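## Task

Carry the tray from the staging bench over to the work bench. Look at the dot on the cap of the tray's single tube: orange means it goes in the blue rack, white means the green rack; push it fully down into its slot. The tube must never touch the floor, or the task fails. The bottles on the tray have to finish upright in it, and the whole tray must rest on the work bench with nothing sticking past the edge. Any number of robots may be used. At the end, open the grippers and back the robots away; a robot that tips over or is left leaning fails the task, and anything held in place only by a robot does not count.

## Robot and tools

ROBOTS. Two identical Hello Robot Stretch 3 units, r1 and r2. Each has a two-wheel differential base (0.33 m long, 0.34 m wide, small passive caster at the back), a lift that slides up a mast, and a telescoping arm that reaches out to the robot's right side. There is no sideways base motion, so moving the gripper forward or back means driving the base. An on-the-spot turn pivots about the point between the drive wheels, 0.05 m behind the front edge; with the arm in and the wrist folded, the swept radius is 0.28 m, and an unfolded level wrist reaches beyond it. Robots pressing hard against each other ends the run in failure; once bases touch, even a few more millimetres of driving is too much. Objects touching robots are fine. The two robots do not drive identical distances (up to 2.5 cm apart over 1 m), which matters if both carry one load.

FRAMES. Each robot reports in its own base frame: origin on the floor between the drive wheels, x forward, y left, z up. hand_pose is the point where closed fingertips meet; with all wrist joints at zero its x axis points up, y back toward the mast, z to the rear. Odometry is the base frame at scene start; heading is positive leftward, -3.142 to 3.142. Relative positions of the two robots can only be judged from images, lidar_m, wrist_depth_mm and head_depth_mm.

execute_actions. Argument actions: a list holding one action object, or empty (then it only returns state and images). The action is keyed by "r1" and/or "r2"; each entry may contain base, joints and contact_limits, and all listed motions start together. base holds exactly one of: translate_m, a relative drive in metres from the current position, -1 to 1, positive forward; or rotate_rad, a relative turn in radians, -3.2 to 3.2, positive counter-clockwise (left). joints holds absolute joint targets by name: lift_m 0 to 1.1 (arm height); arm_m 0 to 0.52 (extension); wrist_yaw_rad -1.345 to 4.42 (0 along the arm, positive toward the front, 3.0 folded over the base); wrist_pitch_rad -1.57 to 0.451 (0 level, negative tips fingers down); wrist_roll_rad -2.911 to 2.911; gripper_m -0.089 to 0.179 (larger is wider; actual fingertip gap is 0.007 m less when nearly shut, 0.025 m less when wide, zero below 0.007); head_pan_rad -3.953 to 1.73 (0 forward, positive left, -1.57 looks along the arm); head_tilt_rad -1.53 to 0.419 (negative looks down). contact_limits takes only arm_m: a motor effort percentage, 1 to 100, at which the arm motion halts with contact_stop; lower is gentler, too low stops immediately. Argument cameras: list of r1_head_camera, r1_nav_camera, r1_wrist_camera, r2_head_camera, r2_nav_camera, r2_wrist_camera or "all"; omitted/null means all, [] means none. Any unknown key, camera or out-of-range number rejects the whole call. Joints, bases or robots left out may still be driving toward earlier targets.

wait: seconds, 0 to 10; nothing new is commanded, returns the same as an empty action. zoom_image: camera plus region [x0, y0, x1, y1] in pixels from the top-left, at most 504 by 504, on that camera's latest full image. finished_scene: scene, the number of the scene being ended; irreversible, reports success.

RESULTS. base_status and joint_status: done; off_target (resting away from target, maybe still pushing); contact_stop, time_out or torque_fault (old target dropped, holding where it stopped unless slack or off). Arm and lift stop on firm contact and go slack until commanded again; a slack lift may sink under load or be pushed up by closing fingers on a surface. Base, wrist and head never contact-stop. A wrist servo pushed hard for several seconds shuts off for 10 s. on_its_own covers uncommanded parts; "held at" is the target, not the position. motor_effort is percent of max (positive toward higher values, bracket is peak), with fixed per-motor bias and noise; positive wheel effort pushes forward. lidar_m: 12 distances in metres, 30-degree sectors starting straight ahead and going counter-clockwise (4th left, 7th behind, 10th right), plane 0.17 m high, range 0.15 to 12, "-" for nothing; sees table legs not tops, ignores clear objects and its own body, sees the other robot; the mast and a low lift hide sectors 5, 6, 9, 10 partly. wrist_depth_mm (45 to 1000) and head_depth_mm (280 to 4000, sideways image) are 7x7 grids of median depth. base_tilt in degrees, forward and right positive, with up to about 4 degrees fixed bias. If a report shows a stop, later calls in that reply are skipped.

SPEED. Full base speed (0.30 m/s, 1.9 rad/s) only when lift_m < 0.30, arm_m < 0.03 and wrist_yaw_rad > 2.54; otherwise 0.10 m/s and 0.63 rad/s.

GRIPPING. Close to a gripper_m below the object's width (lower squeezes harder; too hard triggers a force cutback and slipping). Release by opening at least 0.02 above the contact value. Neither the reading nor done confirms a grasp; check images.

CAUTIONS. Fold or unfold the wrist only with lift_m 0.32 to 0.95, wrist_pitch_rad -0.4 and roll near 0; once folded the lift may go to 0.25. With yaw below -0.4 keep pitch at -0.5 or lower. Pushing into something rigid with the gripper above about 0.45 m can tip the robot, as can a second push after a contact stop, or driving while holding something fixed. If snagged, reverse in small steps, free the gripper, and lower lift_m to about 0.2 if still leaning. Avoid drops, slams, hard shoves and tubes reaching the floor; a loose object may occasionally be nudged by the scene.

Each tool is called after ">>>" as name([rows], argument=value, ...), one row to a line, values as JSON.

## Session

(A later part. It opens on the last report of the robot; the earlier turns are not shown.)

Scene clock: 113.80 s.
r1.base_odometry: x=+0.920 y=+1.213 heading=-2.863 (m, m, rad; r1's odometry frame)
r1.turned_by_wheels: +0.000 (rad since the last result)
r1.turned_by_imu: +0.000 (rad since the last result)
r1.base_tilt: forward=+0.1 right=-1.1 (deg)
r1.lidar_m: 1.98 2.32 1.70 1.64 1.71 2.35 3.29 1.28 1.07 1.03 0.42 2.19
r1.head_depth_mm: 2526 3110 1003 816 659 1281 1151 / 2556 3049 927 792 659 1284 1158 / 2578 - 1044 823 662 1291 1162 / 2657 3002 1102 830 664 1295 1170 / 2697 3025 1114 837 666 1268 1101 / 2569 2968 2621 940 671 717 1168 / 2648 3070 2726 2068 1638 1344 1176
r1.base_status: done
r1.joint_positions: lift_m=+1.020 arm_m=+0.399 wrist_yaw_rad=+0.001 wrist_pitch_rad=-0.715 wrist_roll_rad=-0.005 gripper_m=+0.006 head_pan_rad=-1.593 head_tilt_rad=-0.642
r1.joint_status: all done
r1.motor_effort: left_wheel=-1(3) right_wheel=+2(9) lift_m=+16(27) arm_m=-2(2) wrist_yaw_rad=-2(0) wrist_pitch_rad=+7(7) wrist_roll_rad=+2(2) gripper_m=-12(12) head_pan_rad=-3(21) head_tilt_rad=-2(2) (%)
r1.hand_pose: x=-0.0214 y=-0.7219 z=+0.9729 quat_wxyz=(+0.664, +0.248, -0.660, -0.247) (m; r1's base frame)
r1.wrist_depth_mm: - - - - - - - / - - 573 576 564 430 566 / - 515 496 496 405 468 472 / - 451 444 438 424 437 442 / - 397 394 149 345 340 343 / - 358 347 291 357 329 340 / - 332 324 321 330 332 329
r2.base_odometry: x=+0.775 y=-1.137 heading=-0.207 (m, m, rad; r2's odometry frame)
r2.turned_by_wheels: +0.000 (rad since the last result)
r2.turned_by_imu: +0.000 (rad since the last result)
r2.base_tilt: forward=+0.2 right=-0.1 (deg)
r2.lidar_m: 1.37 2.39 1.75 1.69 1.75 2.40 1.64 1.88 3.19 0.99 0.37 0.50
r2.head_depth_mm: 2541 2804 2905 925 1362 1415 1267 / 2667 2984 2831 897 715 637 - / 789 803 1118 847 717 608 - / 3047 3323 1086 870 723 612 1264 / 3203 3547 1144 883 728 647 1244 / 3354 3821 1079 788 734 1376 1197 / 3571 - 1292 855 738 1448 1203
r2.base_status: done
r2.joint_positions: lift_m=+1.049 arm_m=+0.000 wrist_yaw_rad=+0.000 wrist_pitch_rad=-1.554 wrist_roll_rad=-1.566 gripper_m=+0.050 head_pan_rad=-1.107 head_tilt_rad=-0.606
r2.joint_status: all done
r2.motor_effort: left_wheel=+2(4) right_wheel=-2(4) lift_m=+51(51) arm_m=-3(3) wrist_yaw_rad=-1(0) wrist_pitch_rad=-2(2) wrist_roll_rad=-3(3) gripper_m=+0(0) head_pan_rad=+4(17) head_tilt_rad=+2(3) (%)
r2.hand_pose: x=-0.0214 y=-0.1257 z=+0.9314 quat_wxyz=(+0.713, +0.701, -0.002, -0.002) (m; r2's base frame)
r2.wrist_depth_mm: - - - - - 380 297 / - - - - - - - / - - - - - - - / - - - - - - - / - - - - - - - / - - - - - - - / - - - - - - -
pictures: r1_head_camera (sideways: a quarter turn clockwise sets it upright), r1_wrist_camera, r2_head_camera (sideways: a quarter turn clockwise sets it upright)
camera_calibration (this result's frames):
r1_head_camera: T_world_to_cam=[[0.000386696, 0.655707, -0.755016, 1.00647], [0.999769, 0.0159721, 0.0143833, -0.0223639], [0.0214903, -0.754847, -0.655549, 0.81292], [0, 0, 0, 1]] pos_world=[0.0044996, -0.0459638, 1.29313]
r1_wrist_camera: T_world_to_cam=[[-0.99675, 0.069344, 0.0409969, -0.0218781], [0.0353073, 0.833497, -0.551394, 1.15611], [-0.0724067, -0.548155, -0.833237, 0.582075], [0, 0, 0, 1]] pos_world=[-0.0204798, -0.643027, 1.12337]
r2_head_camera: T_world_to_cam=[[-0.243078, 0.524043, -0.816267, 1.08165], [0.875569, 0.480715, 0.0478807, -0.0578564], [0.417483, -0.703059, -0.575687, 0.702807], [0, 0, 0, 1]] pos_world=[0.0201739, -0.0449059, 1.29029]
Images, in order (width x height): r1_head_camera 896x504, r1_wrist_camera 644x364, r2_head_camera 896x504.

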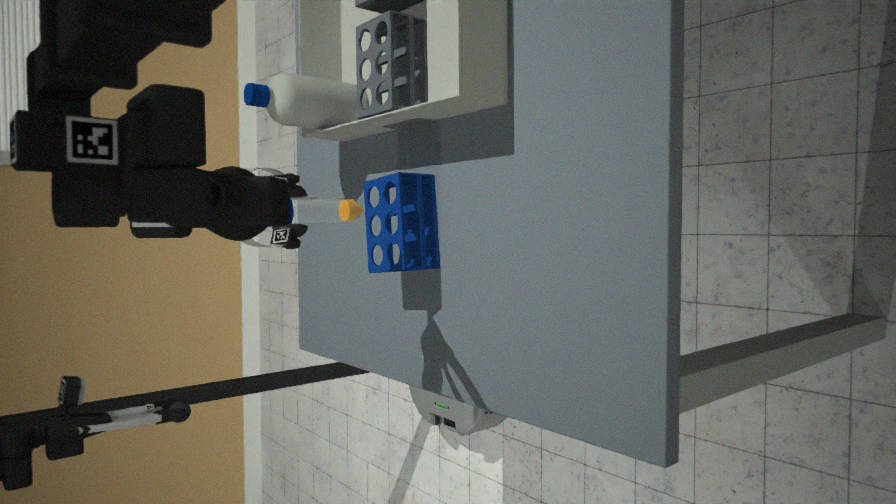

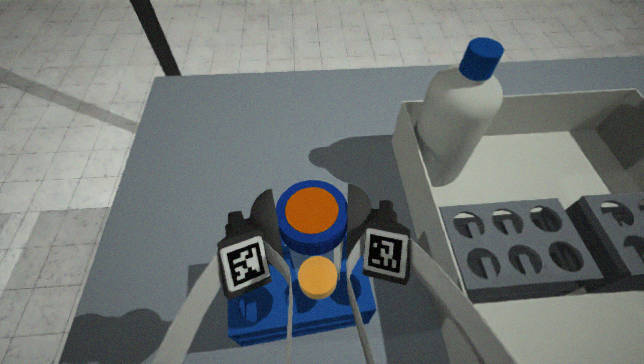

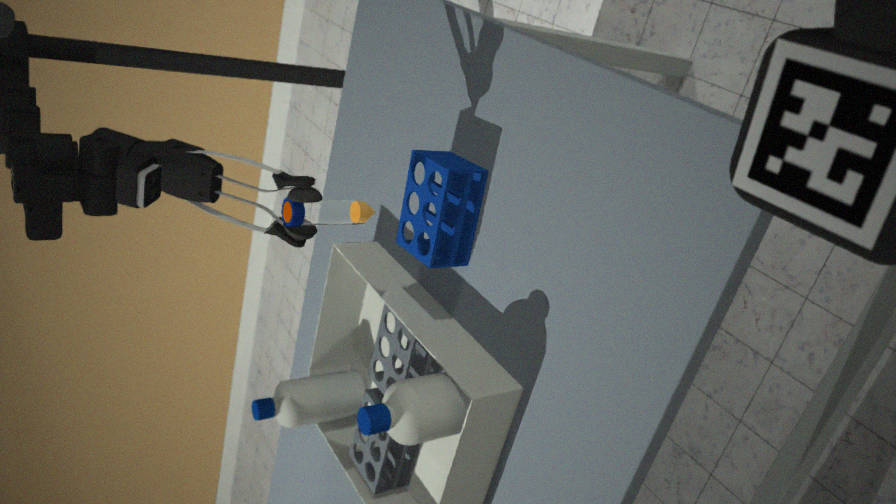

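>>> execute_actions([
  {"r1":{"base":{"translate_m":0.016},"joints":{"arm_m":0.404,"lift_m":0.988}}},
], cameras=["r1_wrist_camera","r2_head_camera","r1_head_camera"])

>>> zoom_image(camera="r1_head_camera", region=[280,130,480,290])

>>> zoom_image(camera="r2_head_camera", region=[290,130,490,290])

Scene clock: 115.60 s.
r1.base_odometry: x=+0.904 y=+1.208 heading=-2.864 (m, m, rad; r1's odometry frame)
r1.turned_by_wheels: +0.000 (rad since the last result)
r1.turned_by_imu: +0.000 (rad since the last result)
r1.base_tilt: forward=+0.0 right=-1.2 (deg)
r1.lidar_m: 1.96 2.32 1.70 1.64 1.70 2.34 3.30 1.30 1.07 1.04 0.41 2.18
r1.head_depth_mm: 2617 - 977 814 654 1279 1157 / 2607 2980 938 796 658 1288 1157 / 2623 - 1049 825 663 1289 1162 / 2660 3010 1052 828 665 1293 1168 / 2706 3048 1113 833 669 798 1098 / 1373 3010 2615 1774 669 749 1172 / 2703 3017 2755 2055 1645 1373 1176
r1.base_status: done
r1.joint_positions: lift_m=+0.988 arm_m=+0.404 wrist_yaw_rad=+0.001 wrist_pitch_rad=-0.715 wrist_roll_rad=-0.005 gripper_m=+0.006 head_pan_rad=-1.593 head_tilt_rad=-0.642
r1.joint_status: all done
r1.motor_effort: left_wheel=-1(4) right_wheel=+3(11) lift_m=+17(17) arm_m=+2(1) wrist_yaw_rad=+0(1) wrist_pitch_rad=+7(7) wrist_roll_rad=+2(2) gripper_m=-12(12) head_pan_rad=-3(3) head_tilt_rad=-2(2) (%)
r1.hand_pose: x=-0.0214 y=-0.7264 z=+0.9409 quat_wxyz=(+0.664, +0.248, -0.660, -0.247) (m; r1's base frame)
r1.wrist_depth_mm: - - - - - 560 - / - - 520 514 516 299 431 / - 466 449 452 433 430 448 / - 409 403 400 392 401 401 / - 360 358 150 364 299 303 / - 330 315 259 318 285 312 / - 301 299 292 302 292 299
r2.base_odometry: x=+0.775 y=-1.137 heading=-0.207 (m, m, rad; r2's odometry frame)
r2.turned_by_wheels: +0.000 (rad since the last result)
r2.turned_by_imu: +0.000 (rad since the last result)
r2.base_tilt: forward=+0.2 right=-0.1 (deg)
r2.lidar_m: 1.37 2.39 1.76 1.69 1.76 2.40 1.64 1.88 3.19 0.99 0.37 0.50
r2.head_depth_mm: 1344 2826 2792 925 1361 1412 1273 / 2669 2999 2955 899 715 636 - / 806 821 1120 845 719 607 - / 3018 3397 1246 875 723 611 1267 / 3211 3558 1140 882 729 647 1249 / 3385 3746 1084 786 733 1375 1203 / 3567 - 1297 856 739 1444 1205
r2.base_status: not commanded
r2.joint_positions: lift_m=+1.049 arm_m=+0.000 wrist_yaw_rad=+0.000 wrist_pitch_rad=-1.554 wrist_roll_rad=-1.566 gripper_m=+0.050 head_pan_rad=-1.107 head_tilt_rad=-0.606
r2.joint_status: not commanded
r2.motor_effort: left_wheel=+2(3) right_wheel=-1(3) lift_m=+51(51) arm_m=-3(3) wrist_yaw_rad=+0(0) wrist_pitch_rad=-2(2) wrist_roll_rad=-3(3) gripper_m=+1(2) head_pan_rad=+5(4) head_tilt_rad=+3(3) (%)
r2.hand_pose: x=-0.0214 y=-0.1257 z=+0.9314 quat_wxyz=(+0.713, +0.701, -0.002, -0.002) (m; r2's base frame)
r2.wrist_depth_mm: - - - - - 376 299 / - - - - - - - / - - - - - - - / - - - - - - - / - - - - - - - / - - - - - - - / - - - - - - -
pictures: r1_head_camera (sideways: a quarter turn clockwise sets it upright), r1_wrist_camera, r2_head_camera (sideways: a quarter turn clockwise sets it upright)
camera_calibration (this result's frames):
r1_head_camera: T_world_to_cam=[[0.000400393, 0.655707, -0.755015, 1.00647], [0.999769, 0.0159512, 0.0143833, -0.022364], [0.0214746, -0.754847, -0.65555, 0.812921], [0, 0, 0, 1]] pos_world=[0.00449864, -0.0459638, 1.29313]
r1_wrist_camera: T_world_to_cam=[[-0.99675, 0.0693439, 0.0409971, -0.0202555], [0.0353072, 0.833497, -0.551394, 1.14219], [-0.0724068, -0.548155, -0.833237, 0.552949], [0, 0, 0, 1]] pos_world=[-0.0204798, -0.647505, 1.09137]
r2_head_camera: T_world_to_cam=[[-0.243078, 0.524043, -0.816267, 1.08165], [0.875569, 0.480715, 0.0478807, -0.0578564], [0.417483, -0.703059, -0.575687, 0.702807], [0, 0, 0, 1]] pos_world=[0.0201739, -0.0449059, 1.29029]
Images, in order (width x height): r1_head_camera 896x504, r1_wrist_camera 644x364, r2_head_camera 896x504.

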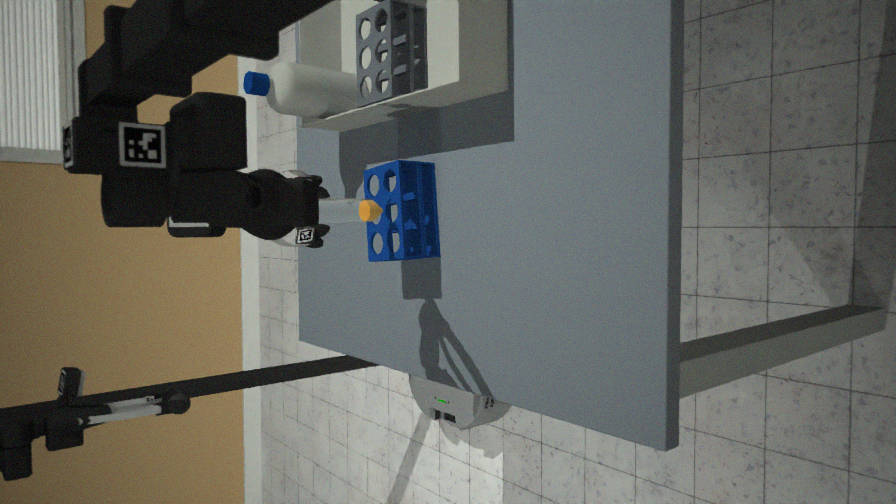

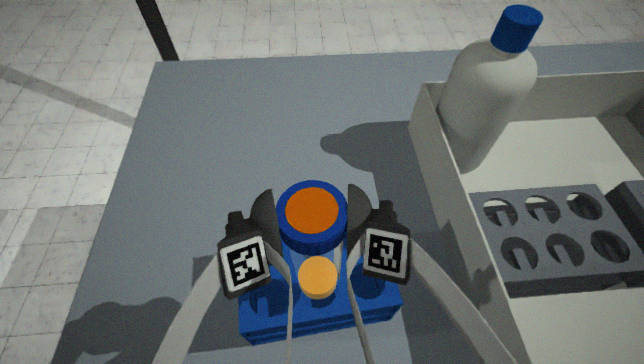

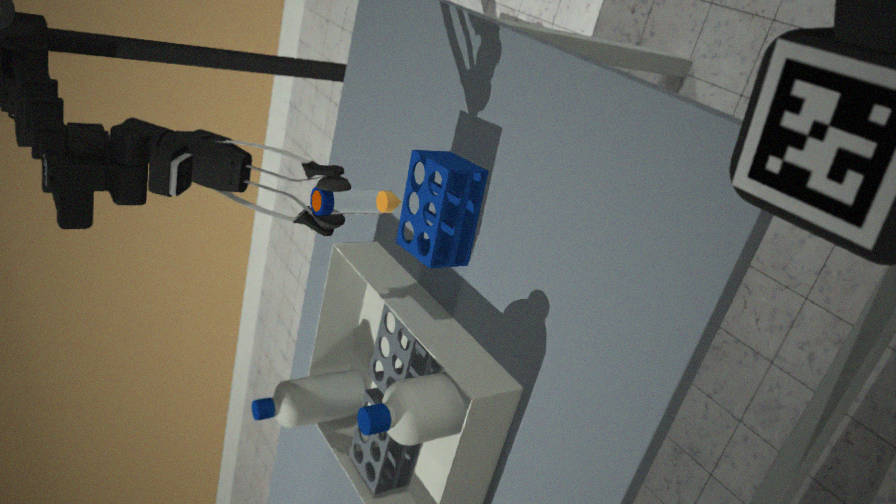

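Region (280, 130, 480, 290) of r1_head_camera's 896x504 image, scaled by 2.520, with more detail than that image has; it fills the top 403 rows of this view, and the rest is white.

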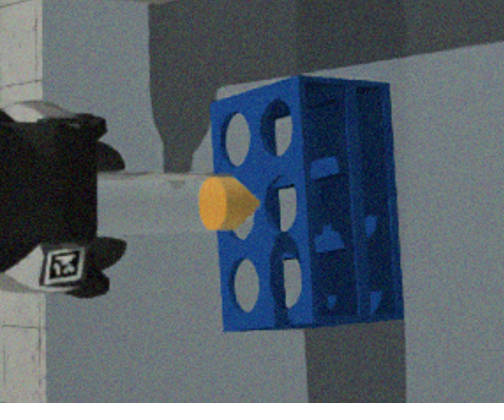

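Region (290, 130, 490, 290) of r2_head_camera's 896x504 image, scaled by 2.520, with more detail than that image has; it fills the top 403 rows of this view, and the rest is white.

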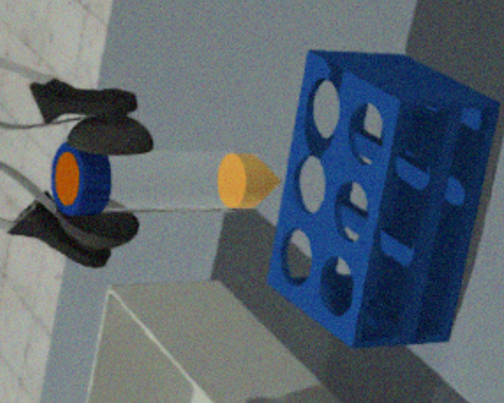

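>>> execute_actions([
  {"r1":{"joints":{"arm_m":0.408,"lift_m":0.955}}},
], cameras=["r2_head_camera"])

>>> execute_actions([
  {"r1":{"joints":{"lift_m":0.918}}},
], cameras=["r2_head_camera","r1_head_camera"])

Scene clock: 117.37 s.
r1.base_odometry: x=+0.904 y=+1.208 heading=-2.864 (m, m, rad; r1's odometry frame)
r1.turned_by_wheels: +0.000 (rad since the last result)
r1.turned_by_imu: +0.000 (rad since the last result)
r1.base_tilt: forward=+0.0 right=-1.2 (deg)
r1.lidar_m: 1.95 2.32 1.70 1.64 1.70 2.34 3.29 1.29 1.07 1.03 0.41 2.18
r1.head_depth_mm: 2633 2880 - 812 658 1281 1154 / 2640 - 934 793 659 1289 1158 / 2670 - 1001 821 662 1296 1157 / 2651 2987 1103 828 666 1295 1162 / 2687 3020 1112 831 668 805 1102 / 1371 2970 2598 1778 668 749 1167 / 2692 3076 2810 2063 1649 1367 1170
r1.base_status: not commanded
r1.joint_positions: lift_m=+0.955 arm_m=+0.408 wrist_yaw_rad=+0.001 wrist_pitch_rad=-0.715 wrist_roll_rad=-0.005 gripper_m=+0.006 head_pan_rad=-1.593 head_tilt_rad=-0.642
r1.joint_status: all done
r1.motor_effort: left_wheel=-2(2) right_wheel=+3(3) lift_m=+16(18) arm_m=+2(2) wrist_yaw_rad=-1(1) wrist_pitch_rad=+7(7) wrist_roll_rad=+2(2) gripper_m=-13(12) head_pan_rad=-4(3) head_tilt_rad=-2(3) (%)
r1.hand_pose: x=-0.0214 y=-0.7304 z=+0.9079 quat_wxyz=(+0.664, +0.248, -0.660, -0.247) (m; r1's base frame)
r1.wrist_depth_mm: - - - - - 269 - / - 486 462 459 452 286 399 / - 409 404 406 383 361 405 / - 358 358 360 351 296 309 / - 327 323 149 327 268 266 / - 297 284 228 284 266 284 / 275 269 264 265 272 233 271
r2.base_odometry: x=+0.775 y=-1.137 heading=-0.207 (m, m, rad; r2's odometry frame)
r2.turned_by_wheels: +0.000 (rad since the last result)
r2.turned_by_imu: +0.000 (rad since the last result)
r2.base_tilt: forward=+0.1 right=-0.3 (deg)
r2.lidar_m: 1.37 2.40 1.75 1.69 1.75 2.40 1.64 1.88 3.19 0.99 0.37 0.50
r2.head_depth_mm: 1322 2777 2811 924 1354 1409 1271 / 1269 2965 2991 899 712 640 - / 2741 826 1111 848 718 608 - / 3000 3359 1240 872 723 612 1266 / 3171 3587 1140 886 728 648 1249 / 3366 3779 1085 786 733 1368 1197 / 3592 - 1297 856 739 1451 1213
r2.base_status: not commanded
r2.joint_positions: lift_m=+1.049 arm_m=+0.000 wrist_yaw_rad=+0.000 wrist_pitch_rad=-1.554 wrist_roll_rad=-1.566 gripper_m=+0.050 head_pan_rad=-1.107 head_tilt_rad=-0.606
r2.joint_status: not commanded
r2.motor_effort: left_wheel=+2(2) right_wheel=-2(1) lift_m=+51(51) arm_m=-3(3) wrist_yaw_rad=-1(1) wrist_pitch_rad=-2(2) wrist_roll_rad=-3(3) gripper_m=+1(1) head_pan_rad=+4(4) head_tilt_rad=+3(2) (%)
r2.hand_pose: x=-0.0214 y=-0.1257 z=+0.9314 quat_wxyz=(+0.713, +0.701, -0.002, -0.002) (m; r2's base frame)
r2.wrist_depth_mm: - - - - - 378 299 / - - - - - - - / - - - - - - - / - - - - - - - / - - - - - - - / - - - - - - - / - - - - - - -
pictures: r2_head_camera (sideways: a quarter turn clockwise sets it upright)
camera_calibration (this result's frames):
r2_head_camera: T_world_to_cam=[[-0.243078, 0.524043, -0.816267, 1.08165], [0.875569, 0.480715, 0.0478807, -0.0578564], [0.417483, -0.703059, -0.575687, 0.702807], [0, 0, 0, 1]] pos_world=[0.0201739, -0.0449059, 1.29029]
Images, in order (width x height): r2_head_camera 896x504.

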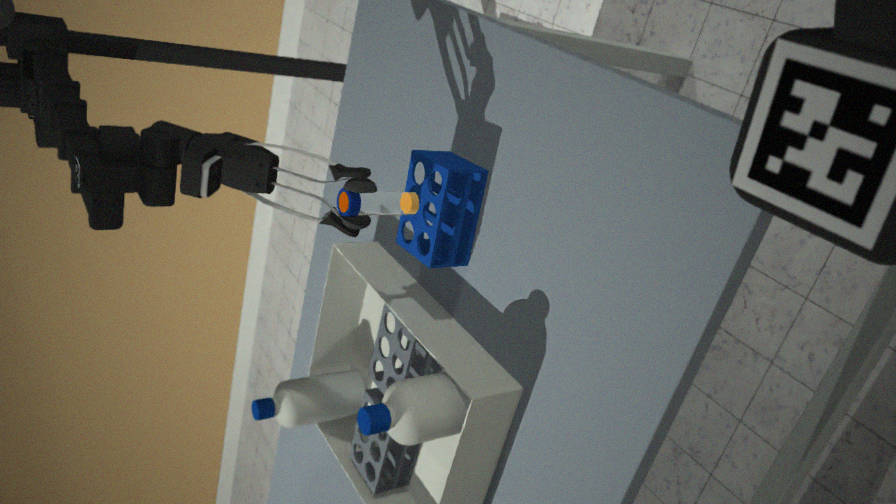

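Scene clock: 118.50 s.
r1.base_odometry: x=+0.904 y=+1.208 heading=-2.864 (m, m, rad; r1's odometry frame)
r1.turned_by_wheels: +0.000 (rad since the last result)
r1.turned_by_imu: +0.000 (rad since the last result)
r1.base_tilt: forward=+0.1 right=-1.1 (deg)
r1.lidar_m: 1.96 2.32 1.70 1.64 1.70 2.33 3.31 1.30 1.07 1.03 0.41 2.18
r1.head_depth_mm: 2642 2924 - 728 640 1289 1152 / 2635 2907 944 793 661 1291 1152 / 2659 2924 - 824 662 1294 1162 / 2696 3032 1104 828 663 1298 1166 / 2692 3016 1115 835 668 800 1095 / 1368 2989 2627 1759 670 749 1174 / 2686 3093 2757 2059 1655 1374 1169
r1.base_status: not commanded
r1.joint_positions: lift_m=+0.918 arm_m=+0.408 wrist_yaw_rad=+0.001 wrist_pitch_rad=-0.715 wrist_roll_rad=-0.005 gripper_m=+0.006 head_pan_rad=-1.593 head_tilt_rad=-0.642
r1.joint_status: all done
r1.motor_effort: left_wheel=-1(2) right_wheel=+3(3) lift_m=+17(18) arm_m=+2(2) wrist_yaw_rad=-1(1) wrist_pitch_rad=+7(7) wrist_roll_rad=+2(2) gripper_m=-12(12) head_pan_rad=-3(3) head_tilt_rad=-3(3) (%)
r1.hand_pose: x=-0.0214 y=-0.7304 z=+0.8709 quat_wxyz=(+0.664, +0.248, -0.660, -0.247) (m; r1's base frame)
r1.wrist_depth_mm: - - 459 472 469 255 349 / - 403 406 404 391 285 386 / - 354 353 353 342 306 348 / - 315 314 242 308 254 242 / 288 282 276 150 283 242 239 / 258 255 237 200 244 245 248 / 238 235 231 233 237 230 195
r2.base_odometry: x=+0.775 y=-1.137 heading=-0.207 (m, m, rad; r2's odometry frame)
r2.turned_by_wheels: +0.000 (rad since the last result)
r2.turned_by_imu: +0.000 (rad since the last result)
r2.base_tilt: forward=+0.1 right=-0.2 (deg)
r2.lidar_m: 1.37 2.39 1.75 1.69 1.75 2.40 1.64 1.88 3.19 0.99 0.37 0.50
r2.head_depth_mm: 1349 2831 2802 922 1367 1419 1278 / 1292 2972 2987 899 712 639 - / 2801 840 1114 845 718 610 - / 3028 3388 1242 871 724 611 1269 / 3202 3545 1142 884 727 649 1247 / 3412 3728 1082 787 734 1371 1200 / 3554 - 1299 856 736 1447 1210
r2.base_status: not commanded
r2.joint_positions: lift_m=+1.049 arm_m=+0.000 wrist_yaw_rad=+0.000 wrist_pitch_rad=-1.554 wrist_roll_rad=-1.566 gripper_m=+0.050 head_pan_rad=-1.107 head_tilt_rad=-0.606
r2.joint_status: not commanded
r2.motor_effort: left_wheel=+2(3) right_wheel=-2(2) lift_m=+51(51) arm_m=-3(3) wrist_yaw_rad=+0(0) wrist_pitch_rad=-2(2) wrist_roll_rad=-3(3) gripper_m=+0(0) head_pan_rad=+4(4) head_tilt_rad=+3(3) (%)
r2.hand_pose: x=-0.0214 y=-0.1257 z=+0.9314 quat_wxyz=(+0.713, +0.701, -0.002, -0.002) (m; r2's base frame)
r2.wrist_depth_mm: - - - - - 374 298 / - - - - - - - / - - - - - - - / - - - - - - - / - - - - - - - / - - - - - - - / - - - - - - -
pictures: r1_head_camera (sideways: a quarter turn clockwise sets it upright), r2_head_camera (sideways: a quarter turn clockwise sets it upright)
camera_calibration (this result's frames):
r1_head_camera: T_world_to_cam=[[0.000402047, 0.655708, -0.755015, 1.00647], [0.999769, 0.0159487, 0.0143833, -0.022364], [0.0214727, -0.754846, -0.65555, 0.812922], [0, 0, 0, 1]] pos_world=[0.00449853, -0.0459638, 1.29313]
r2_head_camera: T_world_to_cam=[[-0.243078, 0.524043, -0.816267, 1.08165], [0.875569, 0.480715, 0.0478807, -0.0578564], [0.417483, -0.703059, -0.575687, 0.702807], [0, 0, 0, 1]] pos_world=[0.0201739, -0.0449059, 1.29029]
Images, in order (width x height): r1_head_camera 896x504, r2_head_camera 896x504.

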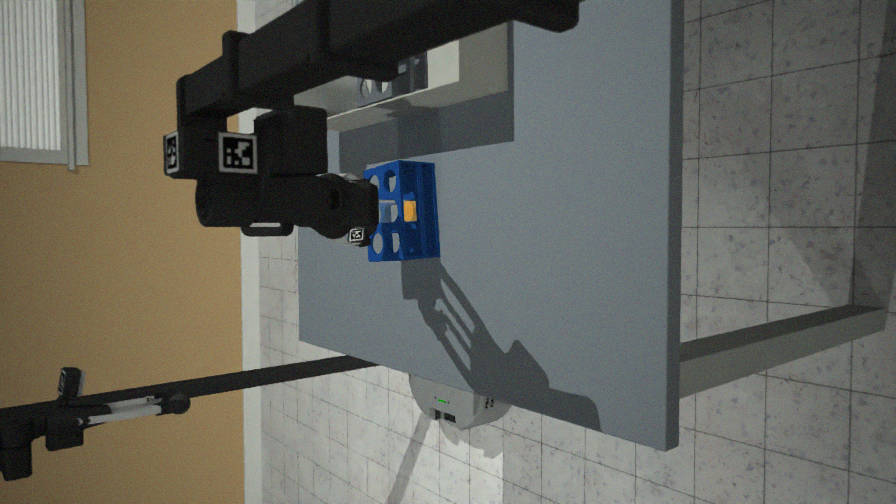

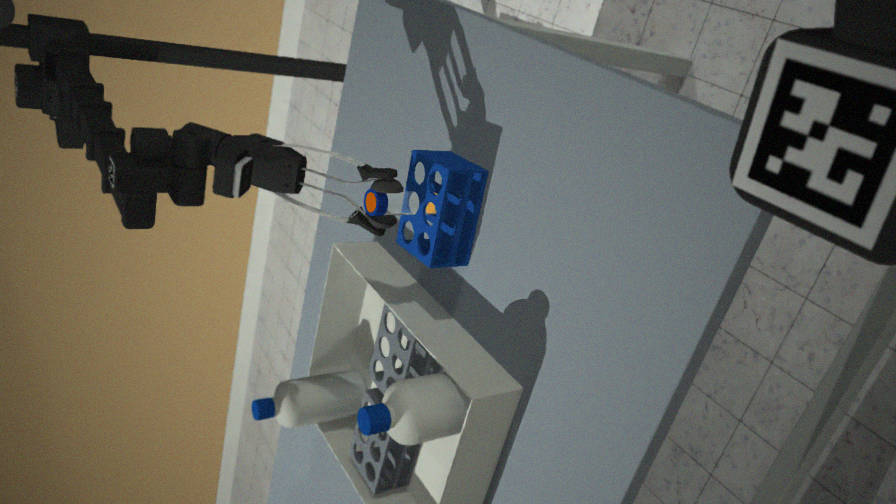

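>>> execute_actions([
  {"r1":{"joints":{"lift_m":0.911}}},
], cameras=[])

>>> execute_actions([
  {"r1":{"joints":{"gripper_m":0.08}}},
], cameras=[])

>>> execute_actions([
  {"r1":{"joints":{"arm_m":0.02,"lift_m":1.0}}},
], cameras=["r2_head_camera","r1_wrist_camera"])

>>> zoom_image(camera="r2_head_camera", region=[290,130,490,290])

Scene clock: 119.97 s.
r1.base_odometry: x=+0.904 y=+1.208 heading=-2.864 (m, m, rad; r1's odometry frame)
r1.turned_by_wheels: +0.000 (rad since the last result)
r1.turned_by_imu: +0.000 (rad since the last result)
r1.base_tilt: forward=-0.1 right=-1.2 (deg)
r1.lidar_m: 1.96 2.32 1.70 1.64 1.70 2.34 3.30 1.30 1.07 1.03 0.41 2.18
r1.head_depth_mm: 2617 2966 - 729 640 1287 1151 / 2632 2892 946 796 659 1296 1154 / 2686 2841 - 827 661 1298 1160 / 2674 3018 1110 834 665 1292 1161 / 2711 3051 1108 836 666 803 1093 / 1374 2995 2618 1779 672 749 1171 / 2727 3056 2741 2049 1649 1359 1175
r1.base_status: not commanded
r1.joint_positions: lift_m=+0.912 arm_m=+0.408 wrist_yaw_rad=+0.001 wrist_pitch_rad=-0.694 wrist_roll_rad=-0.005 gripper_m=+0.006 head_pan_rad=-1.593 head_tilt_rad=-0.642
r1.joint_status: all done
r1.motor_effort: left_wheel=-2(1) right_wheel=+3(3) lift_m=+14(15) arm_m=+2(2) wrist_yaw_rad=-2(1) wrist_pitch_rad=-3(7) wrist_roll_rad=+2(2) gripper_m=-12(12) head_pan_rad=-3(3) head_tilt_rad=-2(2) (%)
r1.hand_pose: x=-0.0214 y=-0.7342 z=+0.8678 quat_wxyz=(+0.667, +0.242, -0.663, -0.240) (m; r1's base frame)
r1.wrist_depth_mm: - - 478 474 478 253 340 / - 416 409 404 394 281 378 / - 353 356 354 347 301 354 / - 315 313 314 313 253 242 / 287 280 275 149 282 242 221 / 256 254 218 216 222 244 232 / 231 234 225 230 234 225 188
r2.base_odometry: x=+0.775 y=-1.137 heading=-0.207 (m, m, rad; r2's odometry frame)
r2.turned_by_wheels: +0.000 (rad since the last result)
r2.turned_by_imu: +0.000 (rad since the last result)
r2.base_tilt: forward=+0.1 right=-0.2 (deg)
r2.lidar_m: 1.37 2.39 1.75 1.69 1.75 2.40 1.64 1.88 3.19 0.99 0.37 0.50
r2.head_depth_mm: 1350 2807 2806 926 1363 1426 1273 / 1318 2951 2984 901 712 637 - / 2816 835 1069 838 719 609 - / 3020 3385 1246 873 724 611 1268 / 3178 3591 1140 880 727 648 1243 / 3337 3792 1083 787 734 1370 1201 / 3555 - 1296 857 738 1446 1203
r2.base_status: not commanded
r2.joint_positions: lift_m=+1.049 arm_m=+0.000 wrist_yaw_rad=+0.000 wrist_pitch_rad=-1.554 wrist_roll_rad=-1.566 gripper_m=+0.050 head_pan_rad=-1.107 head_tilt_rad=-0.606
r2.joint_status: not commanded
r2.motor_effort: left_wheel=+2(2) right_wheel=-2(2) lift_m=+51(51) arm_m=-3(3) wrist_yaw_rad=+0(1) wrist_pitch_rad=-2(2) wrist_roll_rad=-3(3) gripper_m=+1(0) head_pan_rad=+4(4) head_tilt_rad=+3(2) (%)
r2.hand_pose: x=-0.0214 y=-0.1257 z=+0.9314 quat_wxyz=(+0.713, +0.701, -0.002, -0.002) (m; r2's base frame)
r2.wrist_depth_mm: - - - - - 380 297 / - - - - - - - / - - - - - - - / - - - - - - - / - - - - - - - / - - - - - - - / - - - - - - -
pictures: none
No camera images: the call's "cameras" was empty. Leave "cameras" out to get every camera's image.

Scene clock: 121.20 s.
r1.base_odometry: x=+0.904 y=+1.208 heading=-2.864 (m, m, rad; r1's odometry frame)
r1.turned_by_wheels: +0.000 (rad since the last result)
r1.turned_by_imu: +0.000 (rad since the last result)
r1.base_tilt: forward=+0.0 right=-1.2 (deg)
r1.lidar_m: 1.96 2.32 1.70 1.64 1.70 2.33 3.31 1.29 1.07 1.03 0.41 2.18
r1.head_depth_mm: 2647 2945 - 730 641 1283 1155 / 2657 2895 945 793 660 1288 1155 / 2664 2932 - 825 662 1293 1164 / 2653 3035 1104 831 664 1291 1168 / 2664 3042 1115 837 668 801 1098 / 1371 2937 2617 1774 670 750 1180 / 2684 3071 2766 2077 1647 1372 1180
r1.base_status: not commanded
r1.joint_positions: lift_m=+0.911 arm_m=+0.408 wrist_yaw_rad=+0.001 wrist_pitch_rad=-0.710 wrist_roll_rad=-0.005 gripper_m=+0.080 head_pan_rad=-1.593 head_tilt_rad=-0.642
r1.joint_status: all done
r1.motor_effort: left_wheel=-2(2) right_wheel=+3(3) lift_m=+15(16) arm_m=+2(2) wrist_yaw_rad=-1(1) wrist_pitch_rad=+4(5) wrist_roll_rad=+2(2) gripper_m=+0(79) head_pan_rad=-3(3) head_tilt_rad=-2(2) (%)
r1.hand_pose: x=-0.0214 y=-0.7314 z=+0.8649 quat_wxyz=(+0.665, +0.247, -0.661, -0.245) (m; r1's base frame)
r1.wrist_depth_mm: - - 461 457 459 254 337 / - 393 391 396 382 282 377 / - 347 344 347 339 290 345 / - 305 307 238 305 253 237 / 280 273 234 153 245 242 216 / 253 250 212 213 243 230 242 / 229 230 230 229 231 227 186
r2.base_odometry: x=+0.775 y=-1.137 heading=-0.207 (m, m, rad; r2's odometry frame)
r2.turned_by_wheels: +0.000 (rad since the last result)
r2.turned_by_imu: +0.000 (rad since the last result)
r2.base_tilt: forward=+0.1 right=-0.1 (deg)
r2.lidar_m: 1.37 2.39 1.75 1.68 1.75 2.40 1.64 1.88 3.18 0.99 0.37 0.50
r2.head_depth_mm: 1348 2828 2812 923 1363 1422 1270 / 1317 2982 2977 898 714 638 - / 2832 836 1114 841 718 608 - / 3024 3382 1248 874 724 610 1267 / 3207 3602 1141 884 730 648 1247 / 3316 3765 1081 788 734 1373 1197 / 3559 - 1291 857 738 1454 1205
r2.base_status: not commanded
r2.joint_positions: lift_m=+1.049 arm_m=+0.000 wrist_yaw_rad=+0.000 wrist_pitch_rad=-1.554 wrist_roll_rad=-1.566 gripper_m=+0.050 head_pan_rad=-1.107 head_tilt_rad=-0.606
r2.joint_status: not commanded
r2.motor_effort: left_wheel=+2(2) right_wheel=-2(2) lift_m=+51(51) arm_m=-3(3) wrist_yaw_rad=+0(1) wrist_pitch_rad=-2(2) wrist_roll_rad=-3(3) gripper_m=+1(0) head_pan_rad=+4(5) head_tilt_rad=+3(4) (%)
r2.hand_pose: x=-0.0214 y=-0.1257 z=+0.9314 quat_wxyz=(+0.713, +0.701, -0.002, -0.002) (m; r2's base frame)
r2.wrist_depth_mm: - - - - - 385 299 / - - - - - - - / - - - - - - - / - - - - - - - / - - - - - - - / - - - - - - - / - - - - - - -
pictures: none
No camera images: the call's "cameras" was empty. Leave "cameras" out to get every camera's image.

Scene clock: 125.27 s.
r1.base_odometry: x=+0.904 y=+1.208 heading=-2.864 (m, m, rad; r1's odometry frame)
r1.turned_by_wheels: +0.000 (rad since the last result)
r1.turned_by_imu: -0.001 (rad since the last result)
r1.base_tilt: forward=+0.0 right=-1.2 (deg)
r1.lidar_m: 1.96 2.32 1.70 1.64 1.71 2.34 3.30 1.29 1.07 1.04 0.41 2.19
r1.head_depth_mm: 2676 2982 2041 - - - 1150 / 2639 2945 941 - - - 1164 / 2649 3028 1099 - - - 1153 / 2702 3039 1109 831 666 1298 1161 / 2684 3047 1111 834 668 802 1096 / 2560 2936 2608 1774 671 748 1172 / 2687 2993 2740 2052 1634 1372 1167
r1.base_status: not commanded
r1.joint_positions: lift_m=+1.000 arm_m=+0.020 wrist_yaw_rad=+0.001 wrist_pitch_rad=-0.711 wrist_roll_rad=-0.005 gripper_m=+0.080 head_pan_rad=-1.593 head_tilt_rad=-0.642
r1.joint_status: all done
r1.motor_effort: left_wheel=-2(2) right_wheel=+3(3) lift_m=+31(31) arm_m=-2(1) wrist_yaw_rad=-1(0) wrist_pitch_rad=+5(5) wrist_roll_rad=+2(2) gripper_m=+0(0) head_pan_rad=-3(3) head_tilt_rad=-2(3) (%)
r1.hand_pose: x=-0.0214 y=-0.3436 z=+0.9528 quat_wxyz=(+0.665, +0.247, -0.661, -0.246) (m; r1's base frame)
r1.wrist_depth_mm: - - 621 533 532 548 411 / - - 543 523 523 536 429 / - - 473 466 458 453 468 / - 419 418 420 419 421 418 / - 375 382 378 384 383 381 / - 340 342 350 - 361 - / - - - - - - -
r2.base_odometry: x=+0.775 y=-1.137 heading=-0.207 (m, m, rad; r2's odometry frame)
r2.turned_by_wheels: +0.000 (rad since the last result)
r2.turned_by_imu: -0.001 (rad since the last result)
r2.base_tilt: forward=+0.3 right=-0.2 (deg)
r2.lidar_m: 1.37 2.39 1.75 1.69 1.75 2.40 1.64 1.88 3.19 0.99 0.37 0.50
r2.head_depth_mm: 1242 2793 2766 925 1361 1416 1274 / 1301 2985 2960 898 713 636 - / 2880 3214 3022 841 717 609 - / 3044 3377 1253 881 723 610 1267 / 3139 3555 1140 881 728 649 1246 / 3379 3814 1077 787 733 1371 1196 / 3569 - 1290 856 738 1456 1208
r2.base_status: not commanded
r2.joint_positions: lift_m=+1.049 arm_m=+0.000 wrist_yaw_rad=+0.000 wrist_pitch_rad=-1.554 wrist_roll_rad=-1.566 gripper_m=+0.050 head_pan_rad=-1.107 head_tilt_rad=-0.606
r2.joint_status: not commanded
r2.motor_effort: left_wheel=+2(2) right_wheel=-2(2) lift_m=+52(51) arm_m=-3(3) wrist_yaw_rad=+0(1) wrist_pitch_rad=-2(2) wrist_roll_rad=-3(3) gripper_m=+1(0) head_pan_rad=+4(4) head_tilt_rad=+3(2) (%)
r2.hand_pose: x=-0.0214 y=-0.1257 z=+0.9314 quat_wxyz=(+0.713, +0.701, -0.002, -0.002) (m; r2's base frame)
r2.wrist_depth_mm: - - - - - 378 297 / - - - - - - - / - - - - - - - / - - - - - - - / - - - - - - - / - - - - - - - / - - - - - - -
pictures: r1_wrist_camera, r2_head_camera (sideways: a quarter turn clockwise sets it upright)
camera_calibration (this result's frames):
r1_wrist_camera: T_world_to_cam=[[-0.99675, 0.0694967, 0.0407321, -0.046982], [0.0353098, 0.831427, -0.554511, 0.831978], [-0.0724024, -0.55127, -0.831179, 0.769679], [0, 0, 0, 1]] pos_world=[-0.0204797, -0.264163, 1.103]
r2_head_camera: T_world_to_cam=[[-0.243078, 0.524043, -0.816267, 1.08165], [0.875569, 0.480715, 0.0478807, -0.0578564], [0.417483, -0.703059, -0.575687, 0.702807], [0, 0, 0, 1]] pos_world=[0.0201739, -0.0449059, 1.29029]
Images, in order (width x height): r1_wrist_camera 644x364, r2_head_camera 896x504.

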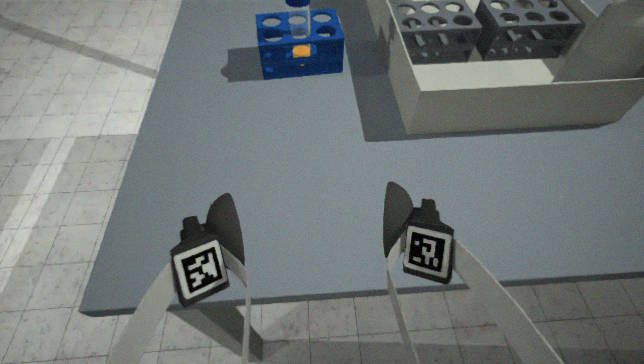

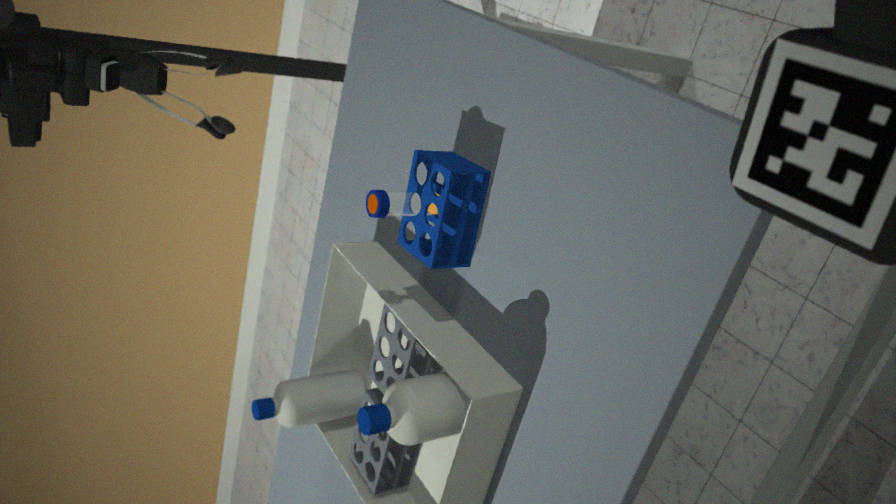

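Region (290, 130, 490, 290) of r2_head_camera's 896x504 image, scaled by 2.520, with more detail than that image has; it fills the top 403 rows of this view, and the rest is white.

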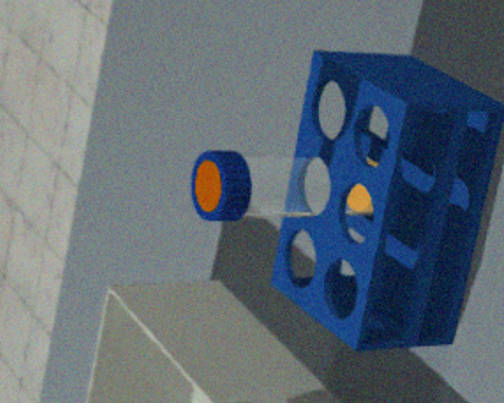

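>>> finished_scene(scene=1)

The scene is finished: the task was done.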